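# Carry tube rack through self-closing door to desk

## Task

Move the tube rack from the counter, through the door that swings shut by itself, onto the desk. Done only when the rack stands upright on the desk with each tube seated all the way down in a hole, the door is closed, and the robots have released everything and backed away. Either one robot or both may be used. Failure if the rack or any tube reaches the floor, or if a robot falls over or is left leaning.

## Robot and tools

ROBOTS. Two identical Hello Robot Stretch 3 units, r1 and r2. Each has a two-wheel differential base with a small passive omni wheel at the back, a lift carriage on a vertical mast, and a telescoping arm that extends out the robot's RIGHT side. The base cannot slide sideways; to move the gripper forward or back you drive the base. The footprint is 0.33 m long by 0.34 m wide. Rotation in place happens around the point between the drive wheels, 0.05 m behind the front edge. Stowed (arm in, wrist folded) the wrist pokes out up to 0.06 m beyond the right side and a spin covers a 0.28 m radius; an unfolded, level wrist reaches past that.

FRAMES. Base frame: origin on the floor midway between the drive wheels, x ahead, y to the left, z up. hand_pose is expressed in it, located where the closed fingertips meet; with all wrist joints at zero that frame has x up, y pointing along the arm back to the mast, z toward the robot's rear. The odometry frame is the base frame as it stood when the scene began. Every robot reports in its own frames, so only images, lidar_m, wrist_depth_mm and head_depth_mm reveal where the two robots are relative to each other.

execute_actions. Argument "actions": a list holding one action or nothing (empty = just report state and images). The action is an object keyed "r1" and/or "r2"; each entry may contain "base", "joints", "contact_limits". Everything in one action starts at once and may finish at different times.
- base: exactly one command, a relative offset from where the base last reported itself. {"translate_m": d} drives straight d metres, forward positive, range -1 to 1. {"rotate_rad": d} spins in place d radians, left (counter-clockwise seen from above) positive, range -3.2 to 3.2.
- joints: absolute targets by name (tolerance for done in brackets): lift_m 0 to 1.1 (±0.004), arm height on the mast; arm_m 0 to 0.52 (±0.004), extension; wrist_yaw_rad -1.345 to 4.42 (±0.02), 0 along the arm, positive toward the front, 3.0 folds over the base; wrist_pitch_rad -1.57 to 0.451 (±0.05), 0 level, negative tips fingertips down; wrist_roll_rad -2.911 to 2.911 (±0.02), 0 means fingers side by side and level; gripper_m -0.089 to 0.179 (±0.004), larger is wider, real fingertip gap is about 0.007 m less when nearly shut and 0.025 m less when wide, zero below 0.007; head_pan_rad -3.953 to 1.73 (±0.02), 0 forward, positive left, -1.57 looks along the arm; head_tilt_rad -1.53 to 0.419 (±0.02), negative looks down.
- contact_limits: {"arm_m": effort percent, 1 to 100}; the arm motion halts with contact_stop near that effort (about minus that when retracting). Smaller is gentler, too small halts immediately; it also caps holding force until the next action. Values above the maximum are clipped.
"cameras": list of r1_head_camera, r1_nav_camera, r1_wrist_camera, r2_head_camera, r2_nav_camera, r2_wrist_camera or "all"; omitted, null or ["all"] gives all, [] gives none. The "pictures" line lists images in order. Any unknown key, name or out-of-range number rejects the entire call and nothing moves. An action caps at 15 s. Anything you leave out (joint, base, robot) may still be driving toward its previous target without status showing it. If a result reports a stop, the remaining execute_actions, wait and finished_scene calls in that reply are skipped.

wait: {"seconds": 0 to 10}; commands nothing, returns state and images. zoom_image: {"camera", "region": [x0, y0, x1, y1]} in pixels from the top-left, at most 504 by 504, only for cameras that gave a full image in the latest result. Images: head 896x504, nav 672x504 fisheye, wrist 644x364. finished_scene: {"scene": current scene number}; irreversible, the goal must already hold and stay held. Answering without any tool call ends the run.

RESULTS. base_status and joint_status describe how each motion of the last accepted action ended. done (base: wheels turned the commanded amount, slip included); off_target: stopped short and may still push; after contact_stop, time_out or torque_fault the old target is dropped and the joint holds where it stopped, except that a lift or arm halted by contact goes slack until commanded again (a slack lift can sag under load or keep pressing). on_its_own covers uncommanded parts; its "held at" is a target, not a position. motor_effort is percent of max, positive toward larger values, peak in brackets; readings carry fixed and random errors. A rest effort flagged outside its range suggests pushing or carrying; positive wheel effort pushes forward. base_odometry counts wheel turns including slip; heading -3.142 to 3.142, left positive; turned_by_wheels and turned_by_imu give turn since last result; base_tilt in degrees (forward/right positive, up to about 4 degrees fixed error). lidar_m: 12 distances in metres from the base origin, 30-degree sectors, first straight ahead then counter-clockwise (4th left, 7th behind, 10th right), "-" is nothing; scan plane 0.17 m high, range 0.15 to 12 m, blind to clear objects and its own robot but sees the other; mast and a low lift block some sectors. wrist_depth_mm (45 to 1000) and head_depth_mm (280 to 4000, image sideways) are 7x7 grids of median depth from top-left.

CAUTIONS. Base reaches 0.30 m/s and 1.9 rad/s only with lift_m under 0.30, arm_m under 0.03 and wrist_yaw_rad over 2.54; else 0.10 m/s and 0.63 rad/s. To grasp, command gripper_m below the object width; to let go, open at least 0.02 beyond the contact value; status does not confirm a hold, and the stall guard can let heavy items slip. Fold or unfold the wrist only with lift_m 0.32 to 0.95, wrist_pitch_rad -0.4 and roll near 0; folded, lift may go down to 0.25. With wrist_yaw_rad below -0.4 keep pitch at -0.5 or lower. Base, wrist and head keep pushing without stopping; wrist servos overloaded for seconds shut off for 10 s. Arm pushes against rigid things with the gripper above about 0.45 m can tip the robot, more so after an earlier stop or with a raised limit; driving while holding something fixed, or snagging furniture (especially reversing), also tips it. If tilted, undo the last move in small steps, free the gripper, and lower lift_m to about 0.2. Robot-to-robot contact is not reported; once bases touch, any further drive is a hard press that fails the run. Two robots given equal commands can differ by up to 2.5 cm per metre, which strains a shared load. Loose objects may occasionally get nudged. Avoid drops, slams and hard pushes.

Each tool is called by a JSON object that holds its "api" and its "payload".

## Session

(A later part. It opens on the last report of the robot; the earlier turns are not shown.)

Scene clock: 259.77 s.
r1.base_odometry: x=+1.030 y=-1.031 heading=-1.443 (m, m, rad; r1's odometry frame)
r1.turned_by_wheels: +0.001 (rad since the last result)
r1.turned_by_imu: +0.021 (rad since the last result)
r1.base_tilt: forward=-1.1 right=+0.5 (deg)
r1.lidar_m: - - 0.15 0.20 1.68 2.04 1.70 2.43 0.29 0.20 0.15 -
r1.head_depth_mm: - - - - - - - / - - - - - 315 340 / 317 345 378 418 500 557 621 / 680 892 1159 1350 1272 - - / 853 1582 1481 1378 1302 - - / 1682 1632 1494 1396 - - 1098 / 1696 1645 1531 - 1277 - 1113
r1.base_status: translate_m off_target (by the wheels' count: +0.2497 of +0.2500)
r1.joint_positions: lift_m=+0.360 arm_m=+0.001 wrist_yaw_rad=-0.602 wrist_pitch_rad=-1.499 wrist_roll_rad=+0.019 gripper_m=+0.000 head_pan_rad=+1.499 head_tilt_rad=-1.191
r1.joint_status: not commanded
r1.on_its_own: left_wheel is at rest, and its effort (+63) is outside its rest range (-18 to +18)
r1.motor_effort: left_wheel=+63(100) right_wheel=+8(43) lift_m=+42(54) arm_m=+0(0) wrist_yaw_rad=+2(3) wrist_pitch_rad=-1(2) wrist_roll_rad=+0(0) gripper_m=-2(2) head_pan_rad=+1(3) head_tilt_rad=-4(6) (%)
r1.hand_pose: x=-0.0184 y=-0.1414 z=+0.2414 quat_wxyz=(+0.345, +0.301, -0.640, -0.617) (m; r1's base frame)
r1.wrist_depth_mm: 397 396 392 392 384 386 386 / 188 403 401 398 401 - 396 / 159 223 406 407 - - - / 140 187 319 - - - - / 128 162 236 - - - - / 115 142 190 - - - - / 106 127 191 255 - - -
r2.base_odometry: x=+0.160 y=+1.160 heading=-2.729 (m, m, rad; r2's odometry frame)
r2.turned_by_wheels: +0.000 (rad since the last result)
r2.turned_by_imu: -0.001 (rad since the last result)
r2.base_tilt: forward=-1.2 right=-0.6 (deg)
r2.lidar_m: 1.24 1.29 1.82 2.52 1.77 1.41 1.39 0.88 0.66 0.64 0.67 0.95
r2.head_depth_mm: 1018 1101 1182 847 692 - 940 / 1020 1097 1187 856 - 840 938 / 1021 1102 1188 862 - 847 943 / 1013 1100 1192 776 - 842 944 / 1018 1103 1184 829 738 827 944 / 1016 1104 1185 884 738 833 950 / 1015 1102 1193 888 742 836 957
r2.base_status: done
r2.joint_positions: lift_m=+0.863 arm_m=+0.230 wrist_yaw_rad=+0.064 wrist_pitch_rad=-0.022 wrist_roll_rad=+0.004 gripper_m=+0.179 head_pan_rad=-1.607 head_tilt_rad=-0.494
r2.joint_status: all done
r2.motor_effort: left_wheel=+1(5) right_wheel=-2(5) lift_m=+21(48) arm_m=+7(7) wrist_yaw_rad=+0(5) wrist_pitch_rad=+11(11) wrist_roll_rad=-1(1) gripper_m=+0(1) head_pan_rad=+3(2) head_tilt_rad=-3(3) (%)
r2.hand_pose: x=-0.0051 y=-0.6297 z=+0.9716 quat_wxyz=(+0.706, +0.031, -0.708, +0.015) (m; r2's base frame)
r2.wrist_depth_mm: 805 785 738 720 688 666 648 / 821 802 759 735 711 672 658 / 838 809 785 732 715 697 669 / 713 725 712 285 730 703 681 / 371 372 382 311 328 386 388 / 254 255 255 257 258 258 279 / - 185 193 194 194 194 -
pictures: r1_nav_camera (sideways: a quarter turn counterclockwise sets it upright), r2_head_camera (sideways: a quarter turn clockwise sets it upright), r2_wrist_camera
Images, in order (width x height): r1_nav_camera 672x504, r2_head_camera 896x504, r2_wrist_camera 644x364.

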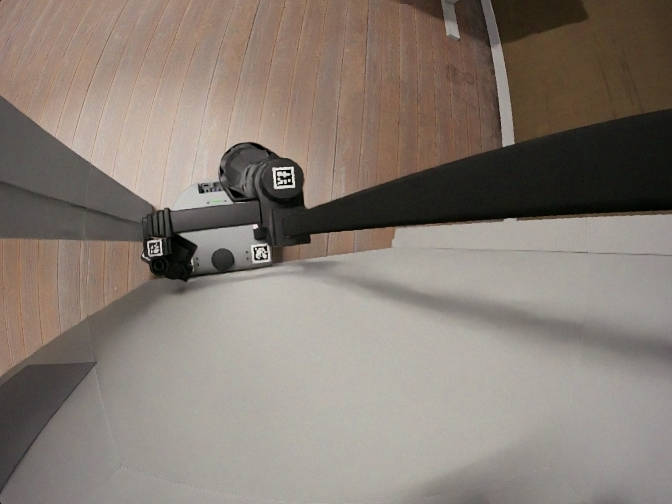

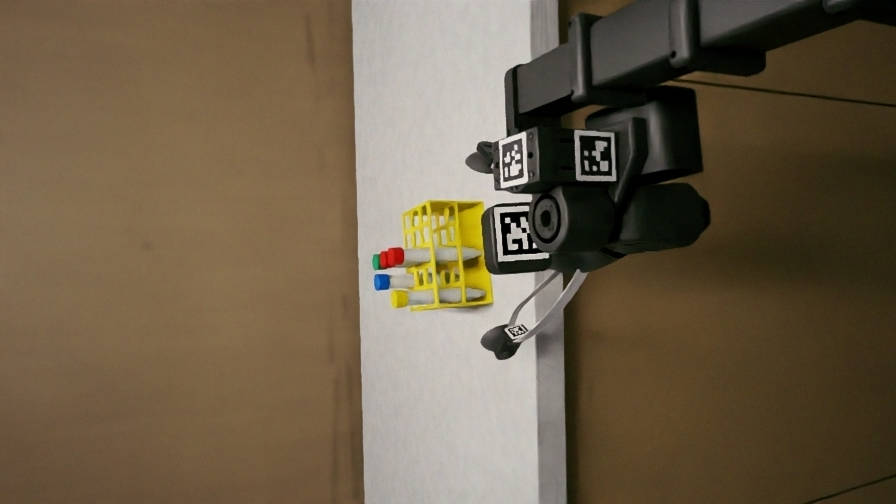

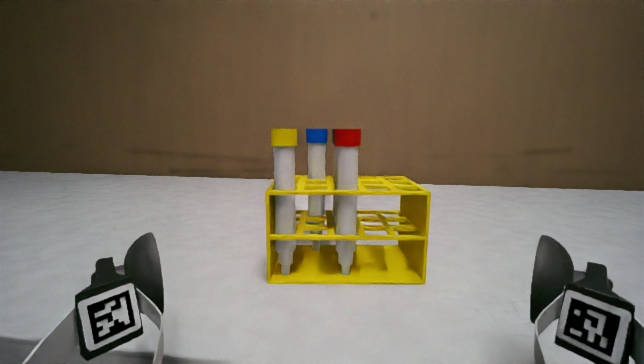

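{"api": "execute_actions", "payload": {"actions": [{"r1": {"base": {"rotate_rad": 0.36}}, "r2": {"base": {"translate_m": 0.004}, "joints": {"arm_m": 0.345, "lift_m": 0.857}}}], "cameras": ["r1_nav_camera", "r2_head_camera", "r2_wrist_camera"]}}

Scene clock: 332.57 s.
r1.base_odometry: x=+1.030 y=-1.031 heading=-1.084 (m, m, rad; r1's odometry frame)
r1.turned_by_wheels: +0.359 (rad since the last result)
r1.turned_by_imu: +0.169 (rad since the last result)
r1.base_tilt: forward=-1.2 right=+0.5 (deg)
r1.lidar_m: - - 0.15 0.73 1.87 1.67 2.17 0.31 0.28 0.19 0.15 -
r1.head_depth_mm: 341 333 333 329 322 310 304 / 655 611 572 536 507 478 451 / 835 977 1255 1341 1238 1083 893 / 1677 1611 1476 1363 1269 - - / 1714 1622 1493 1372 1295 - - / 1753 1632 1495 1394 - - 1102 / 1754 1648 1534 - 1276 - 1112
r1.base_status: rotate_rad off_target (by the wheels' count: +0.3586 of +0.3600)
r1.joint_positions: lift_m=+0.360 arm_m=+0.001 wrist_yaw_rad=-0.602 wrist_pitch_rad=-1.499 wrist_roll_rad=+0.019 gripper_m=+0.000 head_pan_rad=+1.499 head_tilt_rad=-1.191
r1.joint_status: not commanded
r1.on_its_own: right_wheel is at rest, and its effort (+35) is outside its rest range (-18 to +18)
r1.motor_effort: left_wheel=-1(42) right_wheel=+35(37) lift_m=+42(43) arm_m=+0(0) wrist_yaw_rad=+2(3) wrist_pitch_rad=-1(1) wrist_roll_rad=+0(0) gripper_m=-3(2) head_pan_rad=+1(1) head_tilt_rad=-4(5) (%)
r1.hand_pose: x=-0.0184 y=-0.1414 z=+0.2414 quat_wxyz=(+0.345, +0.301, -0.640, -0.617) (m; r1's base frame)
r1.wrist_depth_mm: 172 397 394 392 344 388 387 / 151 217 402 398 398 - 393 / 138 191 384 409 - - - / 128 170 296 - - - - / 119 154 231 - - - - / 111 139 200 - - - - / 104 128 211 296 - - -
r2.base_odometry: x=+0.156 y=+1.159 heading=-2.729 (m, m, rad; r2's odometry frame)
r2.turned_by_wheels: +0.000 (rad since the last result)
r2.turned_by_imu: -0.001 (rad since the last result)
r2.base_tilt: forward=-1.1 right=-0.5 (deg)
r2.lidar_m: 1.23 1.29 1.81 2.52 1.78 1.42 1.39 0.88 0.66 0.64 0.68 0.95
r2.head_depth_mm: 1016 1102 1170 845 693 - 941 / 1015 1098 1183 930 756 838 940 / 1019 1101 1188 973 756 825 947 / 1016 1101 1184 790 755 826 946 / 1020 1104 1185 856 739 830 950 / 1021 1104 1190 879 738 832 954 / 1019 1108 1194 889 741 835 953
r2.base_status: done
r2.joint_positions: lift_m=+0.858 arm_m=+0.345 wrist_yaw_rad=+0.064 wrist_pitch_rad=-0.022 wrist_roll_rad=+0.004 gripper_m=+0.179 head_pan_rad=-1.607 head_tilt_rad=-0.494
r2.joint_status: all done
r2.motor_effort: left_wheel=+1(3) right_wheel=-2(3) lift_m=+20(20) arm_m=+7(6) wrist_yaw_rad=+1(1) wrist_pitch_rad=+12(11) wrist_roll_rad=-1(1) gripper_m=+0(0) head_pan_rad=+3(3) head_tilt_rad=-3(3) (%)
r2.hand_pose: x=-0.0051 y=-0.7447 z=+0.9666 quat_wxyz=(+0.706, +0.031, -0.708, +0.015) (m; r2's base frame)
r2.wrist_depth_mm: 681 662 633 613 592 577 553 / 708 671 649 631 606 578 558 / 726 700 649 187 604 597 577 / 677 680 213 185 621 616 587 / 356 362 149 144 177 337 369 / 242 243 145 147 176 161 265 / - 175 153 165 173 170 -
pictures: r1_nav_camera (sideways: a quarter turn counterclockwise sets it upright), r2_head_camera (sideways: a quarter turn clockwise sets it upright), r2_wrist_camera
Images, in order (width x height): r1_nav_camera 672x504, r2_head_camera 896x504, r2_wrist_camera 644x364.

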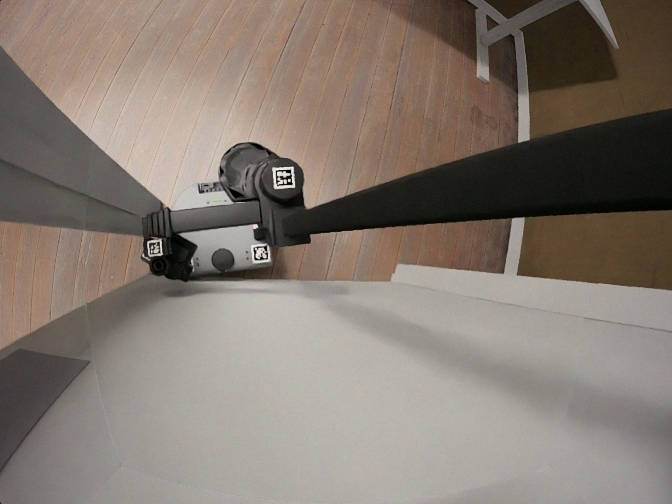

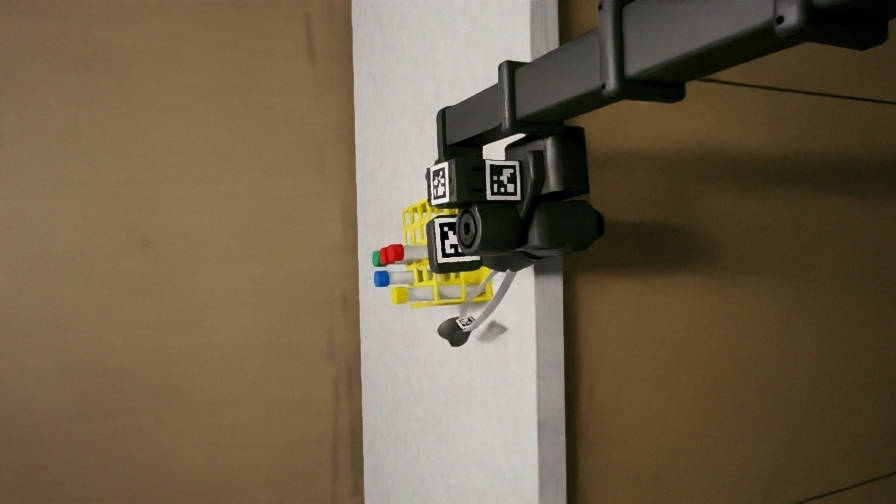

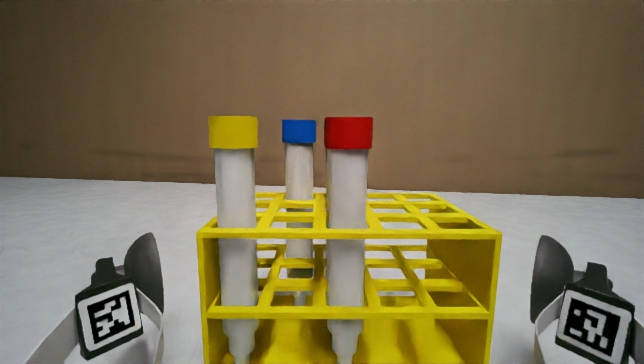

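{"api": "execute_actions", "payload": {"actions": [{"r1": {"base": {"translate_m": 0.08}}, "r2": {"joints": {"arm_m": 0.364, "lift_m": 0.853, "gripper_m": 0.162}}}], "cameras": ["r2_wrist_camera"]}}

{"api": "execute_actions", "payload": {"actions": [{"r1": {"base": {"translate_m": 0.12}}, "r2": {"joints": {"gripper_m": 0.101}}}], "cameras": ["r1_nav_camera", "r2_wrist_camera"]}}

Scene clock: 346.40 s.
r1.base_odometry: x=+1.068 y=-1.101 heading=-1.083 (m, m, rad; r1's odometry frame)
r1.turned_by_wheels: +0.001 (rad since the last result)
r1.turned_by_imu: -0.148 (rad since the last result)
r1.base_tilt: forward=-1.1 right=+0.5 (deg)
r1.lidar_m: - - 0.15 0.20 1.69 2.04 1.71 2.47 0.30 0.20 0.15 -
r1.head_depth_mm: - - - - - - - / - - - - - 315 340 / 316 343 376 419 501 558 619 / 692 883 1159 1346 1269 - - / 852 1571 1489 1372 1304 - - / 1659 1639 1494 1403 - - 1099 / 1688 1632 1518 - 1273 - 1113
r1.base_status: translate_m off_target (by the wheels' count: +0.0798 of +0.0800)
r1.joint_positions: lift_m=+0.360 arm_m=+0.001 wrist_yaw_rad=-0.602 wrist_pitch_rad=-1.499 wrist_roll_rad=+0.019 gripper_m=+0.000 head_pan_rad=+1.501 head_tilt_rad=-1.191
r1.joint_status: not commanded
r1.on_its_own: left_wheel is at rest, and its effort (+56) is outside its rest range (-18 to +18)
r1.motor_effort: left_wheel=+56(91) right_wheel=+8(36) lift_m=+42(45) arm_m=+0(0) wrist_yaw_rad=+2(2) wrist_pitch_rad=-1(2) wrist_roll_rad=+0(0) gripper_m=-3(1) head_pan_rad=+0(1) head_tilt_rad=-5(4) (%)
r1.hand_pose: x=-0.0184 y=-0.1414 z=+0.2414 quat_wxyz=(+0.345, +0.301, -0.640, -0.617) (m; r1's base frame)
r1.wrist_depth_mm: 399 395 397 392 394 392 384 / 186 396 401 401 400 - 390 / 159 222 406 409 - - - / 140 187 321 - - - - / 128 162 236 - - - - / 115 142 191 - - - - / 106 127 192 255 - - -
r2.base_odometry: x=+0.156 y=+1.159 heading=-2.729 (m, m, rad; r2's odometry frame)
r2.turned_by_wheels: +0.000 (rad since the last result)
r2.turned_by_imu: -0.001 (rad since the last result)
r2.base_tilt: forward=-1.2 right=-0.6 (deg)
r2.lidar_m: 1.23 1.29 1.81 2.52 1.76 1.40 1.39 0.87 0.66 0.64 0.67 0.95
r2.head_depth_mm: 1015 1097 1181 847 694 - 939 / 1012 1099 1177 906 755 840 941 / 1016 1103 1184 973 758 825 942 / 1017 1105 1186 787 749 828 944 / 1018 1107 1188 826 736 832 947 / 1020 1105 1194 879 739 832 950 / 1020 1104 1187 889 741 833 949
r2.base_status: not commanded
r2.joint_positions: lift_m=+0.854 arm_m=+0.364 wrist_yaw_rad=+0.064 wrist_pitch_rad=-0.022 wrist_roll_rad=+0.004 gripper_m=+0.162 head_pan_rad=-1.607 head_tilt_rad=-0.494
r2.joint_status: all done
r2.motor_effort: left_wheel=+1(1) right_wheel=-2(2) lift_m=+21(20) arm_m=+8(12) wrist_yaw_rad=+1(1) wrist_pitch_rad=+11(11) wrist_roll_rad=-1(1) gripper_m=-1(75) head_pan_rad=+2(3) head_tilt_rad=-2(3) (%)
r2.hand_pose: x=-0.0051 y=-0.7637 z=+0.9626 quat_wxyz=(+0.706, +0.031, -0.708, +0.015) (m; r2's base frame)
r2.wrist_depth_mm: 671 643 608 595 569 556 535 / 685 663 628 600 588 563 550 / 697 680 119 122 592 577 566 / 654 659 167 167 607 587 570 / 344 349 125 123 139 145 355 / 234 228 129 145 173 133 256 / 185 169 131 133 167 144 -
pictures: r2_wrist_camera
Images, in order (width x height): r2_wrist_camera 644x364.

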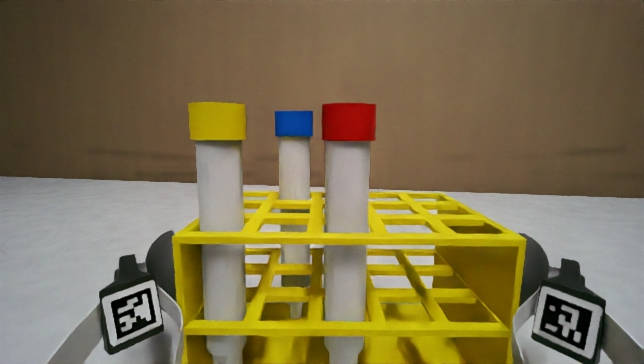

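Scene clock: 348.73 s.
r1.base_odometry: x=+1.124 y=-1.207 heading=-1.082 (m, m, rad; r1's odometry frame)
r1.turned_by_wheels: +0.001 (rad since the last result)
r1.turned_by_imu: +0.135 (rad since the last result)
r1.base_tilt: forward=-1.2 right=+0.5 (deg)
r1.lidar_m: - - 0.15 0.20 1.80 1.81 1.81 0.35 0.35 0.20 0.15 -
r1.head_depth_mm: - - - - - - - / - - - - - 315 341 / 315 343 380 419 501 555 618 / 689 874 1154 1362 1271 - - / 1582 1608 1470 1365 1301 - - / 1723 1648 1504 1405 - - 1102 / 1754 1655 1533 - 1275 - 1104
r1.base_status: translate_m off_target (by the wheels' count: +0.1198 of +0.1200)
r1.joint_positions: lift_m=+0.360 arm_m=+0.001 wrist_yaw_rad=-0.602 wrist_pitch_rad=-1.499 wrist_roll_rad=+0.019 gripper_m=+0.000 head_pan_rad=+1.500 head_tilt_rad=-1.191
r1.joint_status: not commanded
r1.on_its_own: left_wheel is at rest, and its effort (+62) is outside its rest range (-18 to +18)
r1.motor_effort: left_wheel=+62(85) right_wheel=+7(23) lift_m=+42(45) arm_m=+0(0) wrist_yaw_rad=+3(3) wrist_pitch_rad=-1(2) wrist_roll_rad=+0(0) gripper_m=-2(2) head_pan_rad=-1(1) head_tilt_rad=-4(5) (%)
r1.hand_pose: x=-0.0184 y=-0.1414 z=+0.2414 quat_wxyz=(+0.345, +0.301, -0.640, -0.617) (m; r1's base frame)
r1.wrist_depth_mm: 395 398 399 389 392 391 390 / 183 303 403 403 403 - 401 / 157 223 405 403 - - - / 140 187 319 - - - - / 128 161 237 - - - - / 116 142 191 - - - - / 106 127 190 255 - - -
r2.base_odometry: x=+0.156 y=+1.159 heading=-2.729 (m, m, rad; r2's odometry frame)
r2.turned_by_wheels: +0.000 (rad since the last result)
r2.turned_by_imu: +0.000 (rad since the last result)
r2.base_tilt: forward=-1.1 right=-0.5 (deg)
r2.lidar_m: 1.23 1.29 1.81 2.53 1.59 1.31 1.40 0.88 0.66 0.64 0.68 0.95
r2.head_depth_mm: 1017 1098 1178 847 693 - 940 / 1021 1096 1184 906 757 838 942 / 1018 1100 1182 971 756 828 942 / 1020 1104 1190 789 746 829 944 / 1024 1104 1193 829 736 832 947 / 1020 1109 1185 885 738 826 948 / 1021 1108 1194 888 739 833 957
r2.base_status: not commanded
r2.joint_positions: lift_m=+0.854 arm_m=+0.364 wrist_yaw_rad=+0.064 wrist_pitch_rad=-0.022 wrist_roll_rad=+0.004 gripper_m=+0.105 head_pan_rad=-1.607 head_tilt_rad=-0.494
r2.joint_status: gripper_m off_target (ended at +0.105, target +0.101)
r2.motor_effort: left_wheel=+1(1) right_wheel=-2(2) lift_m=+21(20) arm_m=+7(8) wrist_yaw_rad=+1(1) wrist_pitch_rad=+11(11) wrist_roll_rad=-1(1) gripper_m=-22(98) head_pan_rad=+3(3) head_tilt_rad=-3(3) (%)
r2.hand_pose: x=-0.0051 y=-0.7637 z=+0.9626 quat_wxyz=(+0.706, +0.031, -0.708, +0.015) (m; r2's base frame)
r2.wrist_depth_mm: 665 637 616 596 583 554 535 / 681 654 634 603 586 559 551 / 715 690 129 128 606 582 558 / 656 674 135 173 606 588 574 / 345 347 132 132 176 298 358 / 235 250 139 154 175 140 241 / 186 169 143 159 159 150 185
pictures: r1_nav_camera (sideways: a quarter turn counterclockwise sets it upright), r2_wrist_camera
Images, in order (width x height): r1_nav_camera 672x504, r2_wrist_camera 644x364.

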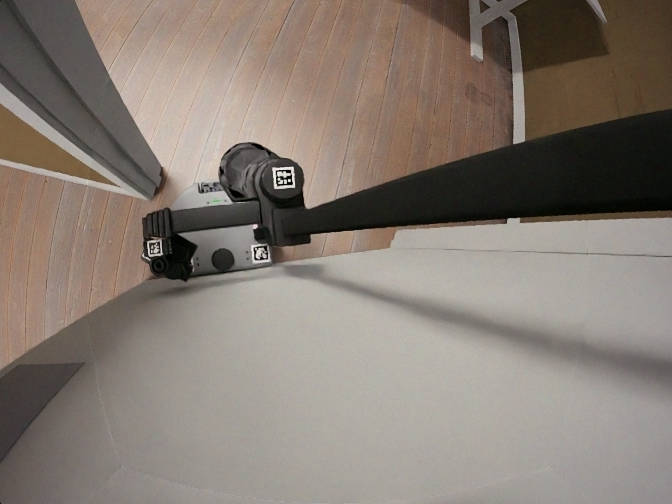

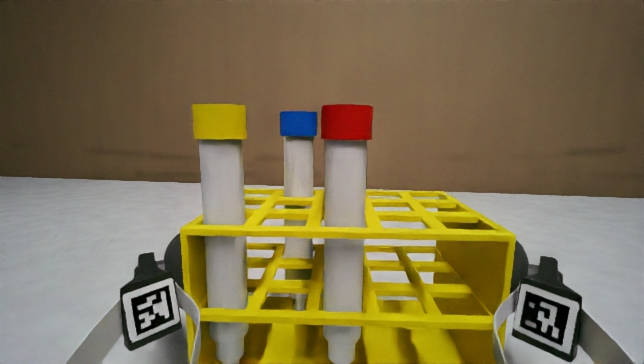

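{"api": "execute_actions", "payload": {"actions": [{"r1": {"base": {"translate_m": 0.07}}, "r2": {"joints": {"lift_m": 0.89}}}], "cameras": ["r2_wrist_camera"]}}

Scene clock: 362.00 s.
r1.base_odometry: x=+1.157 y=-1.269 heading=-1.081 (m, m, rad; r1's odometry frame)
r1.turned_by_wheels: +0.001 (rad since the last result)
r1.turned_by_imu: +0.079 (rad since the last result)
r1.base_tilt: forward=-1.2 right=+0.5 (deg)
r1.lidar_m: - - 0.15 0.20 1.88 1.86 2.37 0.39 0.58 0.20 0.15 -
r1.head_depth_mm: - - - - - - - / - - - - - 315 340 / 315 342 379 419 502 557 618 / 687 875 1159 1355 1272 - - / 1612 1623 1487 1363 1296 - - / 1744 1648 1506 1401 - - 1098 / 1769 1631 1529 - 1278 - 1118
r1.base_status: translate_m off_target (by the wheels' count: +0.0698 of +0.0700)
r1.joint_positions: lift_m=+0.360 arm_m=+0.001 wrist_yaw_rad=-0.602 wrist_pitch_rad=-1.499 wrist_roll_rad=+0.019 gripper_m=+0.000 head_pan_rad=+1.500 head_tilt_rad=-1.191
r1.joint_status: not commanded
r1.on_its_own: left_wheel is at rest, and its effort (+65) is outside its rest range (-18 to +18)
r1.motor_effort: left_wheel=+65(91) right_wheel=+5(22) lift_m=+42(46) arm_m=+0(0) wrist_yaw_rad=+2(3) wrist_pitch_rad=-1(2) wrist_roll_rad=+0(0) gripper_m=-2(2) head_pan_rad=+0(0) head_tilt_rad=-5(4) (%)
r1.hand_pose: x=-0.0184 y=-0.1414 z=+0.2414 quat_wxyz=(+0.345, +0.301, -0.640, -0.617) (m; r1's base frame)
r1.wrist_depth_mm: 397 393 398 394 390 385 387 / 183 274 404 400 399 - 395 / 158 222 403 409 - - - / 140 187 319 - - - - / 128 161 236 - - - - / 115 142 191 - - - - / 106 128 191 253 - - -
r2.base_odometry: x=+0.156 y=+1.159 heading=-2.729 (m, m, rad; r2's odometry frame)
r2.turned_by_wheels: +0.000 (rad since the last result)
r2.turned_by_imu: -0.002 (rad since the last result)
r2.base_tilt: forward=-1.1 right=-0.6 (deg)
r2.lidar_m: 1.23 1.29 1.81 2.52 1.45 1.28 1.39 0.88 0.66 0.64 0.67 0.95
r2.head_depth_mm: 1018 1105 1173 849 - 854 953 / 1021 1098 1189 - 738 824 943 / 1021 1103 1190 - 745 825 943 / 1017 1103 1181 - 749 826 942 / 1021 1106 1186 824 737 830 950 / 1024 1104 1189 883 737 829 948 / 1019 1102 1191 886 739 835 954
r2.base_status: not commanded
r2.joint_positions: lift_m=+0.889 arm_m=+0.364 wrist_yaw_rad=+0.064 wrist_pitch_rad=-0.024 wrist_roll_rad=+0.004 gripper_m=+0.105 head_pan_rad=-1.607 head_tilt_rad=-0.494
r2.joint_status: all done
r2.motor_effort: left_wheel=+1(1) right_wheel=-2(2) lift_m=+56(54) arm_m=+7(7) wrist_yaw_rad=+1(1) wrist_pitch_rad=+13(13) wrist_roll_rad=-1(1) gripper_m=-21(22) head_pan_rad=+3(2) head_tilt_rad=-3(3) (%)
r2.hand_pose: x=-0.0051 y=-0.7636 z=+0.9978 quat_wxyz=(+0.706, +0.032, -0.707, +0.014) (m; r2's base frame)
r2.wrist_depth_mm: 667 641 624 590 564 554 530 / 684 680 641 605 590 569 550 / 703 679 130 128 592 578 559 / 713 687 135 174 620 589 574 / 449 450 132 132 175 386 460 / 303 324 139 156 172 141 313 / 232 221 141 159 160 150 240
pictures: r2_wrist_camera
Images, in order (width x height): r2_wrist_camera 644x364.

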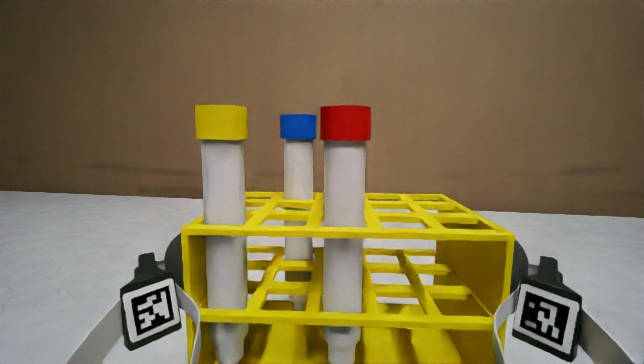

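{"api": "execute_actions", "payload": {"actions": [{"r1": {"base": {"translate_m": 0.36}}, "r2": {"base": {"rotate_rad": 2.383}, "joints": {"arm_m": 0.005, "wrist_yaw_rad": 2.3, "head_pan_rad": -0.2, "head_tilt_rad": -1.0}}}], "cameras": ["r1_nav_camera", "r2_head_camera", "r2_nav_camera", "r2_wrist_camera"]}}

Scene clock: 418.77 s.
r1.base_odometry: x=+1.326 y=-1.586 heading=-1.080 (m, m, rad; r1's odometry frame)
r1.turned_by_wheels: +0.001 (rad since the last result)
r1.turned_by_imu: +0.432 (rad since the last result)
r1.base_tilt: forward=-1.2 right=+0.5 (deg)
r1.lidar_m: - - 0.15 0.20 2.57 2.11 0.67 0.99 1.64 0.20 0.15 -
r1.head_depth_mm: - - - - - - - / - - - - - 315 341 / 318 346 378 418 500 558 620 / 680 886 1286 1352 1273 - - / 1793 1625 1490 1369 1300 - - / 1810 1645 1490 1402 - - 1098 / 1817 1636 1525 - 1270 - 1112
r1.base_status: translate_m off_target (by the wheels' count: +0.3598 of +0.3600)
r1.joint_positions: lift_m=+0.360 arm_m=+0.001 wrist_yaw_rad=-0.602 wrist_pitch_rad=-1.499 wrist_roll_rad=+0.019 gripper_m=+0.000 head_pan_rad=+1.500 head_tilt_rad=-1.192
r1.joint_status: not commanded
r1.on_its_own: left_wheel is at rest, and its effort (+74) is outside its rest range (-18 to +18)
r1.motor_effort: left_wheel=+74(90) right_wheel=+1(23) lift_m=+42(46) arm_m=+0(1) wrist_yaw_rad=+3(2) wrist_pitch_rad=-1(2) wrist_roll_rad=+0(0) gripper_m=-2(2) head_pan_rad=+0(0) head_tilt_rad=-4(4) (%)
r1.hand_pose: x=-0.0184 y=-0.1414 z=+0.2414 quat_wxyz=(+0.345, +0.301, -0.640, -0.617) (m; r1's base frame)
r1.wrist_depth_mm: 211 396 391 393 393 388 386 / 182 272 399 399 397 - 394 / 158 222 406 405 - - - / 140 186 318 - - - - / 128 161 237 - - - - / 116 143 190 - - - - / 106 127 192 254 - - -
r2.base_odometry: x=+0.156 y=+1.159 heading=-0.346 (m, m, rad; r2's odometry frame)
r2.turned_by_wheels: +2.383 (rad since the last result)
r2.turned_by_imu: +2.416 (rad since the last result)
r2.base_tilt: forward=-1.2 right=-0.5 (deg)
r2.lidar_m: 1.31 1.39 1.39 0.72 0.64 0.65 0.77 1.23 1.24 1.48 2.52 1.23
r2.head_depth_mm: 2315 2085 1756 1512 1329 1209 - / 2397 2120 1769 1528 1337 1216 - / 1170 1439 1707 1535 1342 1203 1080 / 1448 1573 1712 1569 327 1186 1082 / 1440 2110 1738 1519 315 318 1090 / 2690 2167 1797 1576 302 - 1079 / 2787 2204 1789 1596 1330 1199 1080
r2.base_status: done
r2.joint_positions: lift_m=+0.889 arm_m=+0.005 wrist_yaw_rad=+2.298 wrist_pitch_rad=-0.024 wrist_roll_rad=+0.004 gripper_m=+0.105 head_pan_rad=-0.207 head_tilt_rad=-0.987
r2.joint_status: all done
r2.motor_effort: left_wheel=-2(6) right_wheel=+3(9) lift_m=+56(55) arm_m=-5(7) wrist_yaw_rad=+2(5) wrist_pitch_rad=+13(13) wrist_roll_rad=-1(1) gripper_m=-22(22) head_pan_rad=+2(34) head_tilt_rad=-6(29) (%)
r2.hand_pose: x=+0.1696 y=+0.0195 z=+0.9978 quat_wxyz=(+0.297, +0.650, -0.282, +0.640) (m; r2's base frame)
r2.wrist_depth_mm: - - - - - - - / - - - - - - - / - - 132 129 - - - / - - 175 174 - - - / 820 - 134 135 176 - - / 828 - 139 151 172 141 - / 807 - 142 160 161 143 -
pictures: r1_nav_camera (sideways: a quarter turn counterclockwise sets it upright), r2_head_camera (sideways: a quarter turn clockwise sets it upright), r2_nav_camera (sideways: a quarter turn counterclockwise sets it upright), r2_wrist_camera
Images, in order (width x height): r1_nav_camera 672x504, r2_head_camera 896x504, r2_nav_camera 672x504, r2_wrist_camera 644x364.

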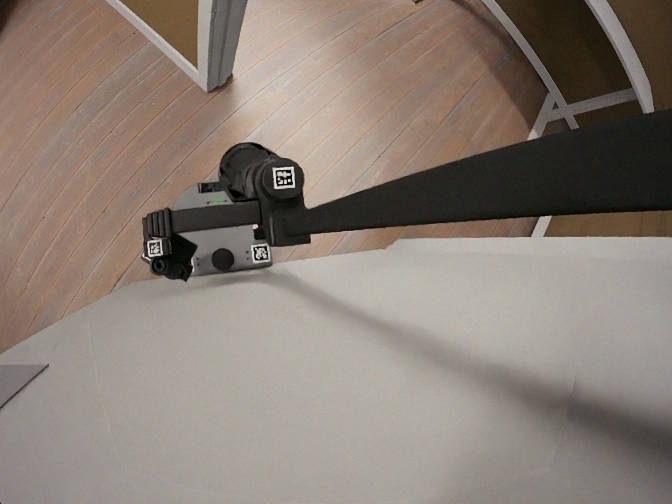

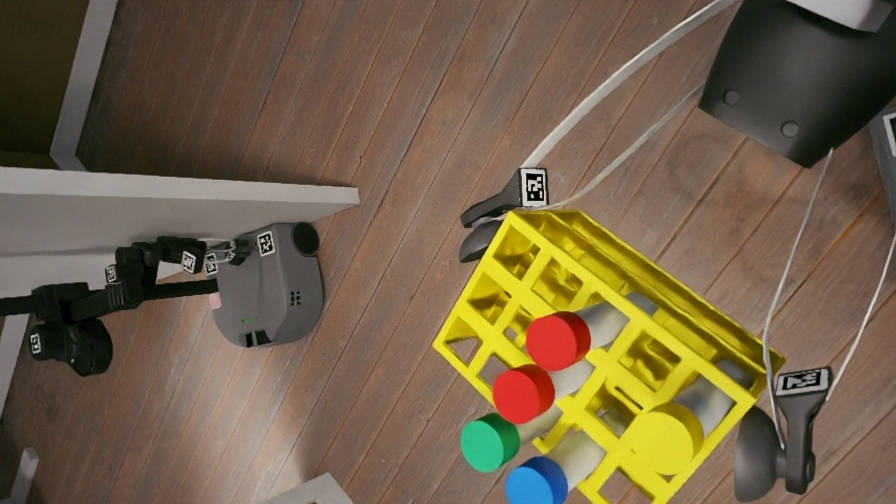

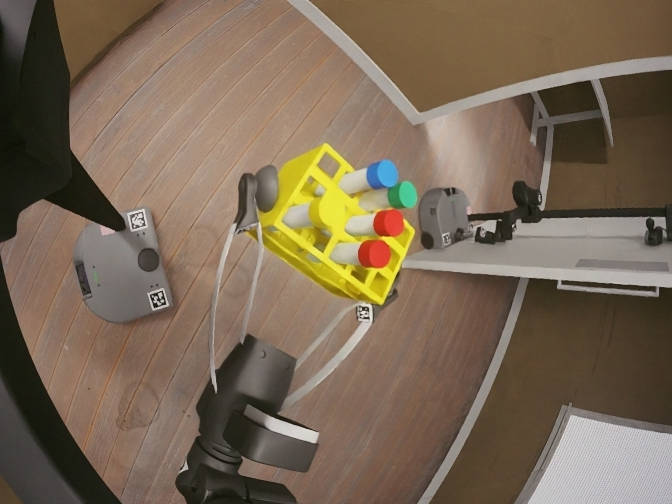

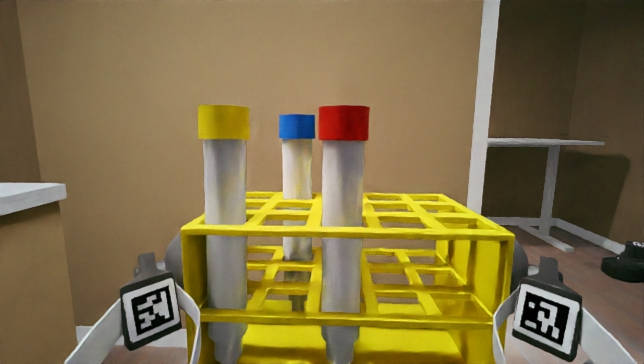

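{"api": "execute_actions", "payload": {"actions": [{"r1": {"base": {"translate_m": 0.58}}, "r2": {"base": {"translate_m": 0.58}, "joints": {"lift_m": 0.29, "wrist_yaw_rad": 2.58, "head_pan_rad": 0.0, "head_tilt_rad": -0.85}}}], "cameras": ["r1_nav_camera", "r2_head_camera", "r2_nav_camera", "r2_wrist_camera"]}}

Scene clock: 439.27 s.
r1.base_odometry: x=+1.600 y=-2.097 heading=-1.079 (m, m, rad; r1's odometry frame)
r1.turned_by_wheels: +0.001 (rad since the last result)
r1.turned_by_imu: +0.743 (rad since the last result)
r1.base_tilt: forward=-1.1 right=+0.5 (deg)
r1.lidar_m: - - 0.15 0.19 2.36 1.11 1.30 1.29 2.10 0.23 0.15 -
r1.head_depth_mm: - - - - - - - / - - - - - 321 352 / - 335 364 411 503 597 678 / 546 1557 1439 1342 1267 - - / 1796 1635 1478 1369 1301 - - / 1810 1635 1499 1386 - - 1097 / 1814 1638 1516 - 1278 - 1108
r1.base_status: done
r1.joint_positions: lift_m=+0.360 arm_m=+0.001 wrist_yaw_rad=-0.602 wrist_pitch_rad=-1.499 wrist_roll_rad=+0.019 gripper_m=+0.000 head_pan_rad=+1.500 head_tilt_rad=-1.191
r1.joint_status: not commanded
r1.on_its_own: left_wheel is at rest, and its effort (+27) is outside its rest range (-18 to +18)
r1.motor_effort: left_wheel=+27(89) right_wheel=-2(18) lift_m=+42(46) arm_m=+0(0) wrist_yaw_rad=+3(3) wrist_pitch_rad=-1(2) wrist_roll_rad=+0(0) gripper_m=-3(0) head_pan_rad=+1(0) head_tilt_rad=-4(4) (%)
r1.hand_pose: x=-0.0184 y=-0.1414 z=+0.2414 quat_wxyz=(+0.345, +0.301, -0.640, -0.617) (m; r1's base frame)
r1.wrist_depth_mm: 232 396 395 393 394 390 387 / 196 303 398 401 399 - 395 / 173 240 412 399 - - - / 151 203 344 - - - - / 136 174 254 - - - - / 124 152 203 - - - - / 113 136 201 265 - - -
r2.base_odometry: x=+0.702 y=+0.962 heading=-0.347 (m, m, rad; r2's odometry frame)
r2.turned_by_wheels: +0.000 (rad since the last result)
r2.turned_by_imu: -0.001 (rad since the last result)
r2.base_tilt: forward=-1.2 right=-0.5 (deg)
r2.lidar_m: 1.57 0.96 0.96 1.15 1.02 1.03 1.24 1.66 1.67 1.99 1.35 1.29
r2.head_depth_mm: 1267 1406 1595 1518 1437 1240 1091 / 1412 1568 1812 1699 1441 1248 1101 / 2472 2616 2091 1719 1449 1252 1105 / 2742 2766 2127 1731 1457 1259 1107 / 3009 2744 2148 1736 1465 1265 1111 / 2966 2804 2148 1742 1437 1265 1123 / 2791 2797 2029 1218 1388 1277 1125
r2.base_status: done
r2.joint_positions: lift_m=+0.291 arm_m=+0.005 wrist_yaw_rad=+2.578 wrist_pitch_rad=-0.025 wrist_roll_rad=+0.004 gripper_m=+0.105 head_pan_rad=-0.007 head_tilt_rad=-0.852
r2.joint_status: all done
r2.motor_effort: left_wheel=-2(7) right_wheel=+3(11) lift_m=+22(50) arm_m=-5(5) wrist_yaw_rad=+2(3) wrist_pitch_rad=+13(13) wrist_roll_rad=-1(1) gripper_m=-22(22) head_pan_rad=+2(15) head_tilt_rad=+0(14) (%)
r2.hand_pose: x=+0.1152 y=+0.0657 z=+0.3987 quat_wxyz=(+0.205, +0.683, -0.188, +0.676) (m; r2's base frame)
r2.wrist_depth_mm: - - - 928 868 815 - / - - - 956 908 829 - / - - 131 129 907 853 - / - - 136 175 909 875 - / - - 133 135 175 851 - / 920 - 139 152 171 140 937 / 700 672 143 160 160 142 725
pictures: r1_nav_camera (sideways: a quarter turn counterclockwise sets it upright), r2_head_camera (sideways: a quarter turn clockwise sets it upright), r2_nav_camera (sideways: a quarter turn counterclockwise sets it upright), r2_wrist_camera
Images, in order (width x height): r1_nav_camera 672x504, r2_head_camera 896x504, r2_nav_camera 672x504, r2_wrist_camera 644x364.

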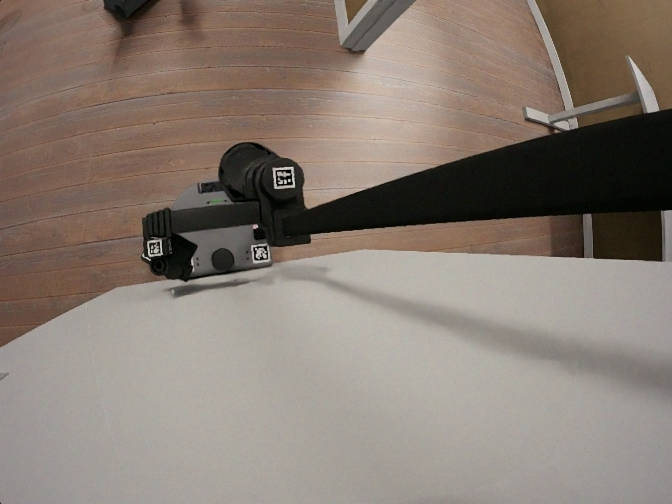

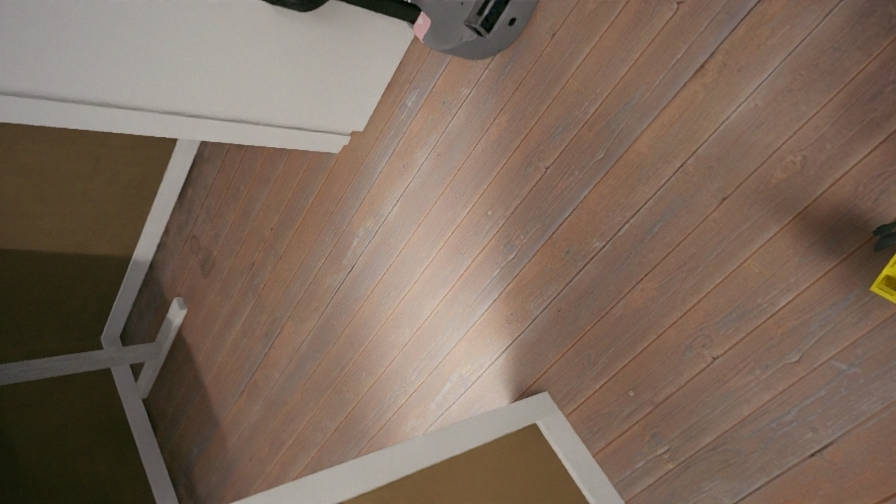

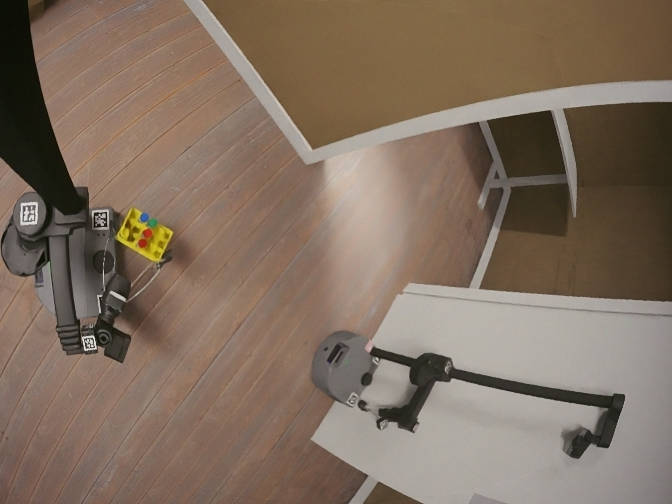

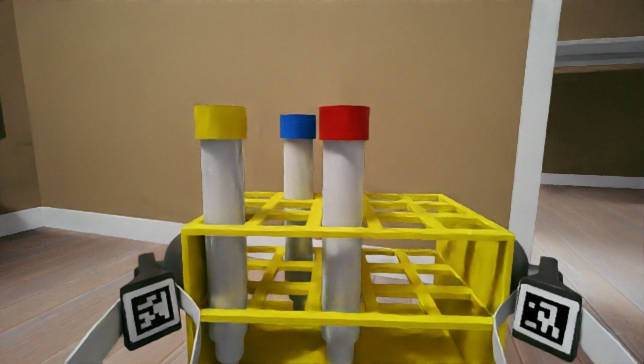

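{"api": "execute_actions", "payload": {"actions": [{"r1": {"base": {"rotate_rad": 0.9}}, "r2": {"base": {"translate_m": 1.0}}}], "cameras": ["r1_nav_camera", "r2_head_camera", "r2_nav_camera", "r2_wrist_camera"]}}

Scene clock: 473.70 s.
r1.base_odometry: x=+1.600 y=-2.097 heading=-0.180 (m, m, rad; r1's odometry frame)
r1.turned_by_wheels: +0.899 (rad since the last result)
r1.turned_by_imu: +0.838 (rad since the last result)
r1.base_tilt: forward=-1.2 right=+0.6 (deg)
r1.lidar_m: 0.16 0.24 2.36 0.67 1.32 2.29 2.28 2.03 0.37 0.18 0.15 0.15
r1.head_depth_mm: 1745 1602 1450 1336 1251 820 561 / 1751 1602 1470 1358 1258 1178 816 / 1759 1602 1467 1363 1264 1177 1103 / 1776 1622 1465 1369 1265 - - / 1775 1435 1044 1276 1301 - - / 1150 1105 972 1239 - - 1097 / 1102 967 930 - 1269 - 1104
r1.base_status: done
r1.joint_positions: lift_m=+0.360 arm_m=+0.001 wrist_yaw_rad=-0.602 wrist_pitch_rad=-1.499 wrist_roll_rad=+0.019 gripper_m=+0.000 head_pan_rad=+1.500 head_tilt_rad=-1.191
r1.joint_status: not commanded
r1.motor_effort: left_wheel=-3(16) right_wheel=+13(42) lift_m=+42(42) arm_m=+0(0) wrist_yaw_rad=+2(3) wrist_pitch_rad=-1(1) wrist_roll_rad=+0(0) gripper_m=-1(4) head_pan_rad=+1(0) head_tilt_rad=-4(4) (%)
r1.hand_pose: x=-0.0184 y=-0.1414 z=+0.2414 quat_wxyz=(+0.345, +0.301, -0.640, -0.617) (m; r1's base frame)
r1.wrist_depth_mm: 91 118 220 390 391 393 387 / 93 121 231 403 399 - 394 / 94 124 241 405 - - - / 96 127 250 - - - - / 98 130 231 - - - - / 100 134 239 - - - - / 102 138 364 437 - - -
r2.base_odometry: x=+1.642 y=+0.622 heading=-0.347 (m, m, rad; r2's odometry frame)
r2.turned_by_wheels: +0.000 (rad since the last result)
r2.turned_by_imu: +0.000 (rad since the last result)
r2.base_tilt: forward=-1.2 right=-0.5 (deg)
r2.lidar_m: 1.76 2.36 1.88 0.39 0.49 1.73 2.03 2.41 2.41 0.55 0.68 0.67
r2.head_depth_mm: 1413 1580 1755 972 1088 1205 1101 / 1552 1739 1949 1705 1433 1246 1096 / 1708 1943 2044 1724 1449 1254 1110 / 1885 2171 2105 1721 1467 1257 1109 / 2136 2479 2143 1741 1459 1271 1116 / 2215 2463 2162 1759 1470 1268 1118 / 2126 2354 2157 1746 1483 1280 1123
r2.base_status: done
r2.joint_positions: lift_m=+0.291 arm_m=+0.005 wrist_yaw_rad=+2.578 wrist_pitch_rad=-0.025 wrist_roll_rad=+0.004 gripper_m=+0.105 head_pan_rad=-0.007 head_tilt_rad=-0.852
r2.joint_status: not commanded
r2.motor_effort: left_wheel=-2(7) right_wheel=+3(11) lift_m=+22(22) arm_m=-6(5) wrist_yaw_rad=+1(2) wrist_pitch_rad=+13(13) wrist_roll_rad=-1(1) gripper_m=-22(22) head_pan_rad=+3(2) head_tilt_rad=+1(1) (%)
r2.hand_pose: x=+0.1151 y=+0.0657 z=+0.3987 quat_wxyz=(+0.205, +0.683, -0.188, +0.676) (m; r2's base frame)
r2.wrist_depth_mm: 343 - - - - - - / 347 453 - - - - - / 352 450 131 128 - - - / 357 454 137 174 - - - / 364 455 133 133 176 - - / 375 412 139 156 171 141 936 / 383 490 142 159 160 143 727
pictures: r1_nav_camera (sideways: a quarter turn counterclockwise sets it upright), r2_head_camera (sideways: a quarter turn clockwise sets it upright), r2_nav_camera (sideways: a quarter turn counterclockwise sets it upright), r2_wrist_camera
Images, in order (width x height): r1_nav_camera 672x504, r2_head_camera 896x504, r2_nav_camera 672x504, r2_wrist_camera 644x364.

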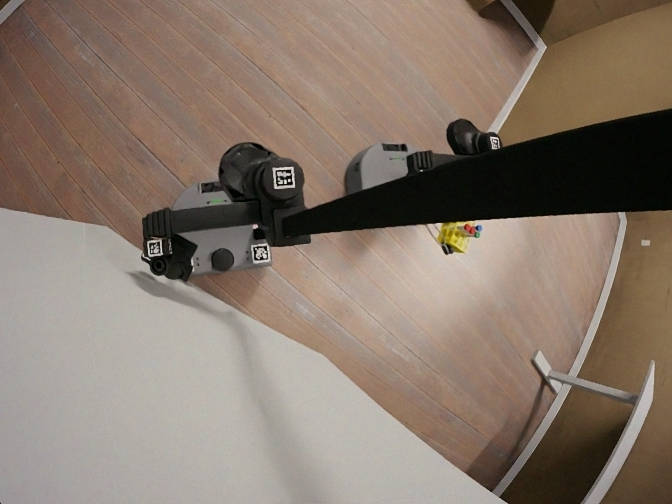

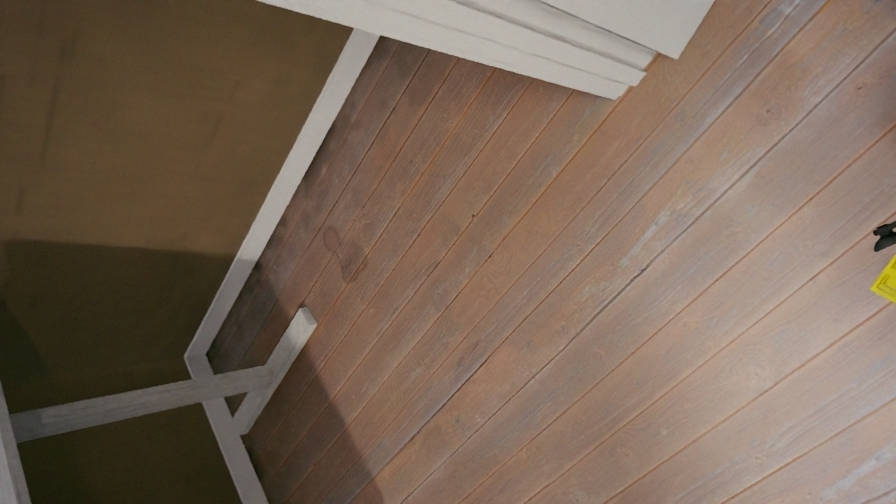

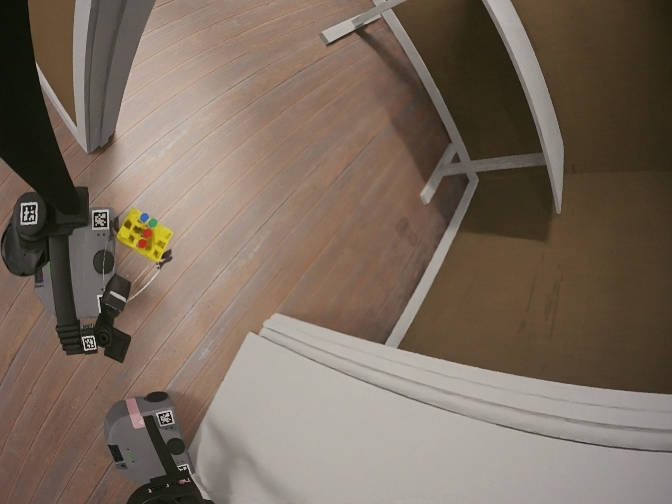

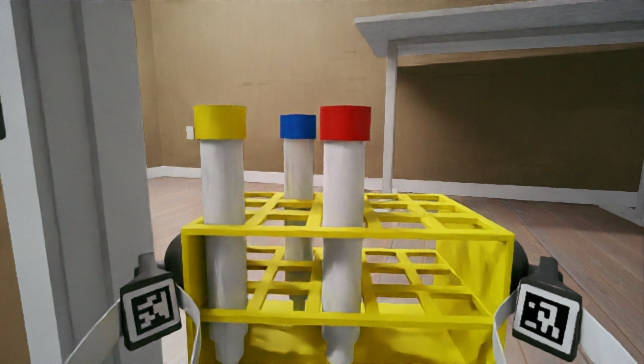

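{"api": "execute_actions", "payload": {"actions": [{"r2": {"base": {"rotate_rad": 0.45}, "joints": {"head_tilt_rad": -0.5}}}], "cameras": ["r2_head_camera", "r2_nav_camera"]}}

Scene clock: 487.30 s.
r1.base_odometry: x=+1.600 y=-2.097 heading=-0.180 (m, m, rad; r1's odometry frame)
r1.turned_by_wheels: +0.000 (rad since the last result)
r1.turned_by_imu: +0.000 (rad since the last result)
r1.base_tilt: forward=-1.2 right=+0.4 (deg)
r1.lidar_m: 0.16 0.24 2.37 0.68 0.81 2.29 2.29 2.03 0.37 0.18 0.15 0.15
r1.head_depth_mm: 1758 1588 1454 1353 1248 820 560 / 1742 1591 1462 1343 1250 1172 818 / 1763 1597 1471 1364 1261 1174 1106 / 1777 1627 1479 1355 1268 - - / 1764 1133 957 1243 1306 - - / 1156 1403 920 1220 - - 1107 / 1224 950 1114 - 1280 - 1116
r1.base_status: not commanded
r1.joint_positions: lift_m=+0.360 arm_m=+0.001 wrist_yaw_rad=-0.602 wrist_pitch_rad=-1.499 wrist_roll_rad=+0.019 gripper_m=+0.000 head_pan_rad=+1.500 head_tilt_rad=-1.191
r1.joint_status: not commanded
r1.motor_effort: left_wheel=-3(3) right_wheel=+13(13) lift_m=+42(42) arm_m=-1(0) wrist_yaw_rad=+3(3) wrist_pitch_rad=-1(1) wrist_roll_rad=+0(0) gripper_m=+0(2) head_pan_rad=+1(1) head_tilt_rad=-4(4) (%)
r1.hand_pose: x=-0.0184 y=-0.1414 z=+0.2414 quat_wxyz=(+0.345, +0.301, -0.640, -0.617) (m; r1's base frame)
r1.wrist_depth_mm: 91 118 220 386 386 385 388 / 93 121 229 397 399 - 390 / 94 124 242 405 - - - / 96 127 250 - - - - / 98 131 231 - - - - / 100 133 240 - - - - / 102 138 366 440 - - -
r2.base_odometry: x=+1.642 y=+0.622 heading=+0.103 (m, m, rad; r2's odometry frame)
r2.turned_by_wheels: +0.450 (rad since the last result)
r2.turned_by_imu: +0.454 (rad since the last result)
r2.base_tilt: forward=-1.2 right=-0.6 (deg)
r2.lidar_m: 2.18 1.88 0.39 0.40 1.81 1.93 2.41 2.40 0.55 0.68 0.67 1.68
r2.head_depth_mm: 2166 2225 2363 2465 1939 1541 1274 / 2141 2285 2451 2557 1974 1538 1276 / 2081 2224 2499 2575 2002 1560 1279 / 2014 2185 2373 2558 1997 1567 1280 / 1976 2103 2322 2517 2015 1571 1286 / 1923 2048 2247 2421 2014 1581 1297 / 1860 2003 1805 2336 2014 1577 1310
r2.base_status: done
r2.joint_positions: lift_m=+0.291 arm_m=+0.005 wrist_yaw_rad=+2.578 wrist_pitch_rad=-0.025 wrist_roll_rad=+0.004 gripper_m=+0.105 head_pan_rad=-0.007 head_tilt_rad=-0.507
r2.joint_status: all done
r2.motor_effort: left_wheel=-2(8) right_wheel=+3(13) lift_m=+22(22) arm_m=-5(5) wrist_yaw_rad=+2(1) wrist_pitch_rad=+13(13) wrist_roll_rad=-1(1) gripper_m=-22(22) head_pan_rad=+2(3) head_tilt_rad=+3(22) (%)
r2.hand_pose: x=+0.1151 y=+0.0657 z=+0.3987 quat_wxyz=(+0.205, +0.683, -0.188, +0.676) (m; r2's base frame)
r2.wrist_depth_mm: - 556 411 - - - - / - 589 417 - - - - / - 611 130 129 - - - / - 643 135 174 - - - / - 705 133 135 175 - - / 940 864 139 152 172 141 928 / 707 639 142 159 161 149 737
pictures: r2_head_camera (sideways: a quarter turn clockwise sets it upright), r2_nav_camera (sideways: a quarter turn counterclockwise sets it upright)
Images, in order (width x height): r2_head_camera 896x504, r2_nav_camera 672x504.

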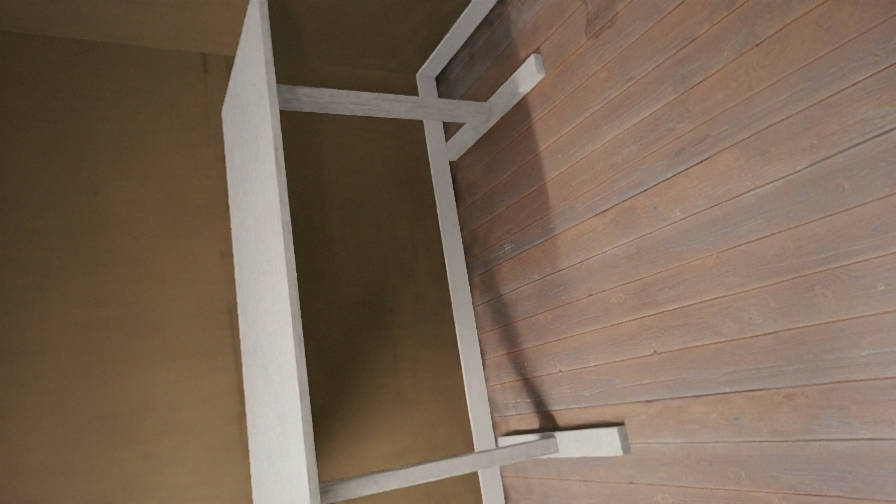

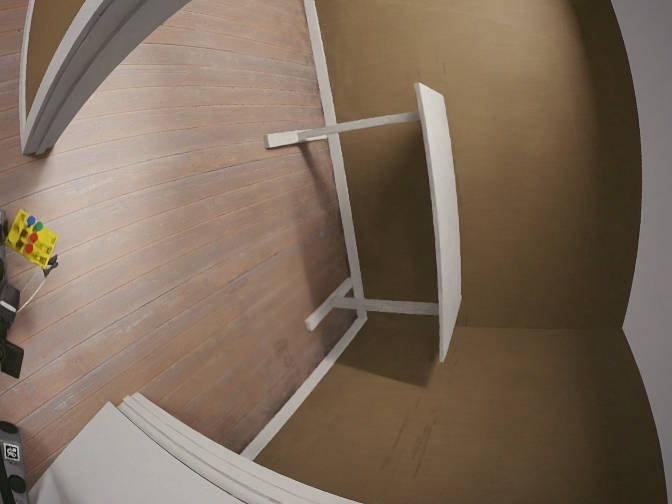

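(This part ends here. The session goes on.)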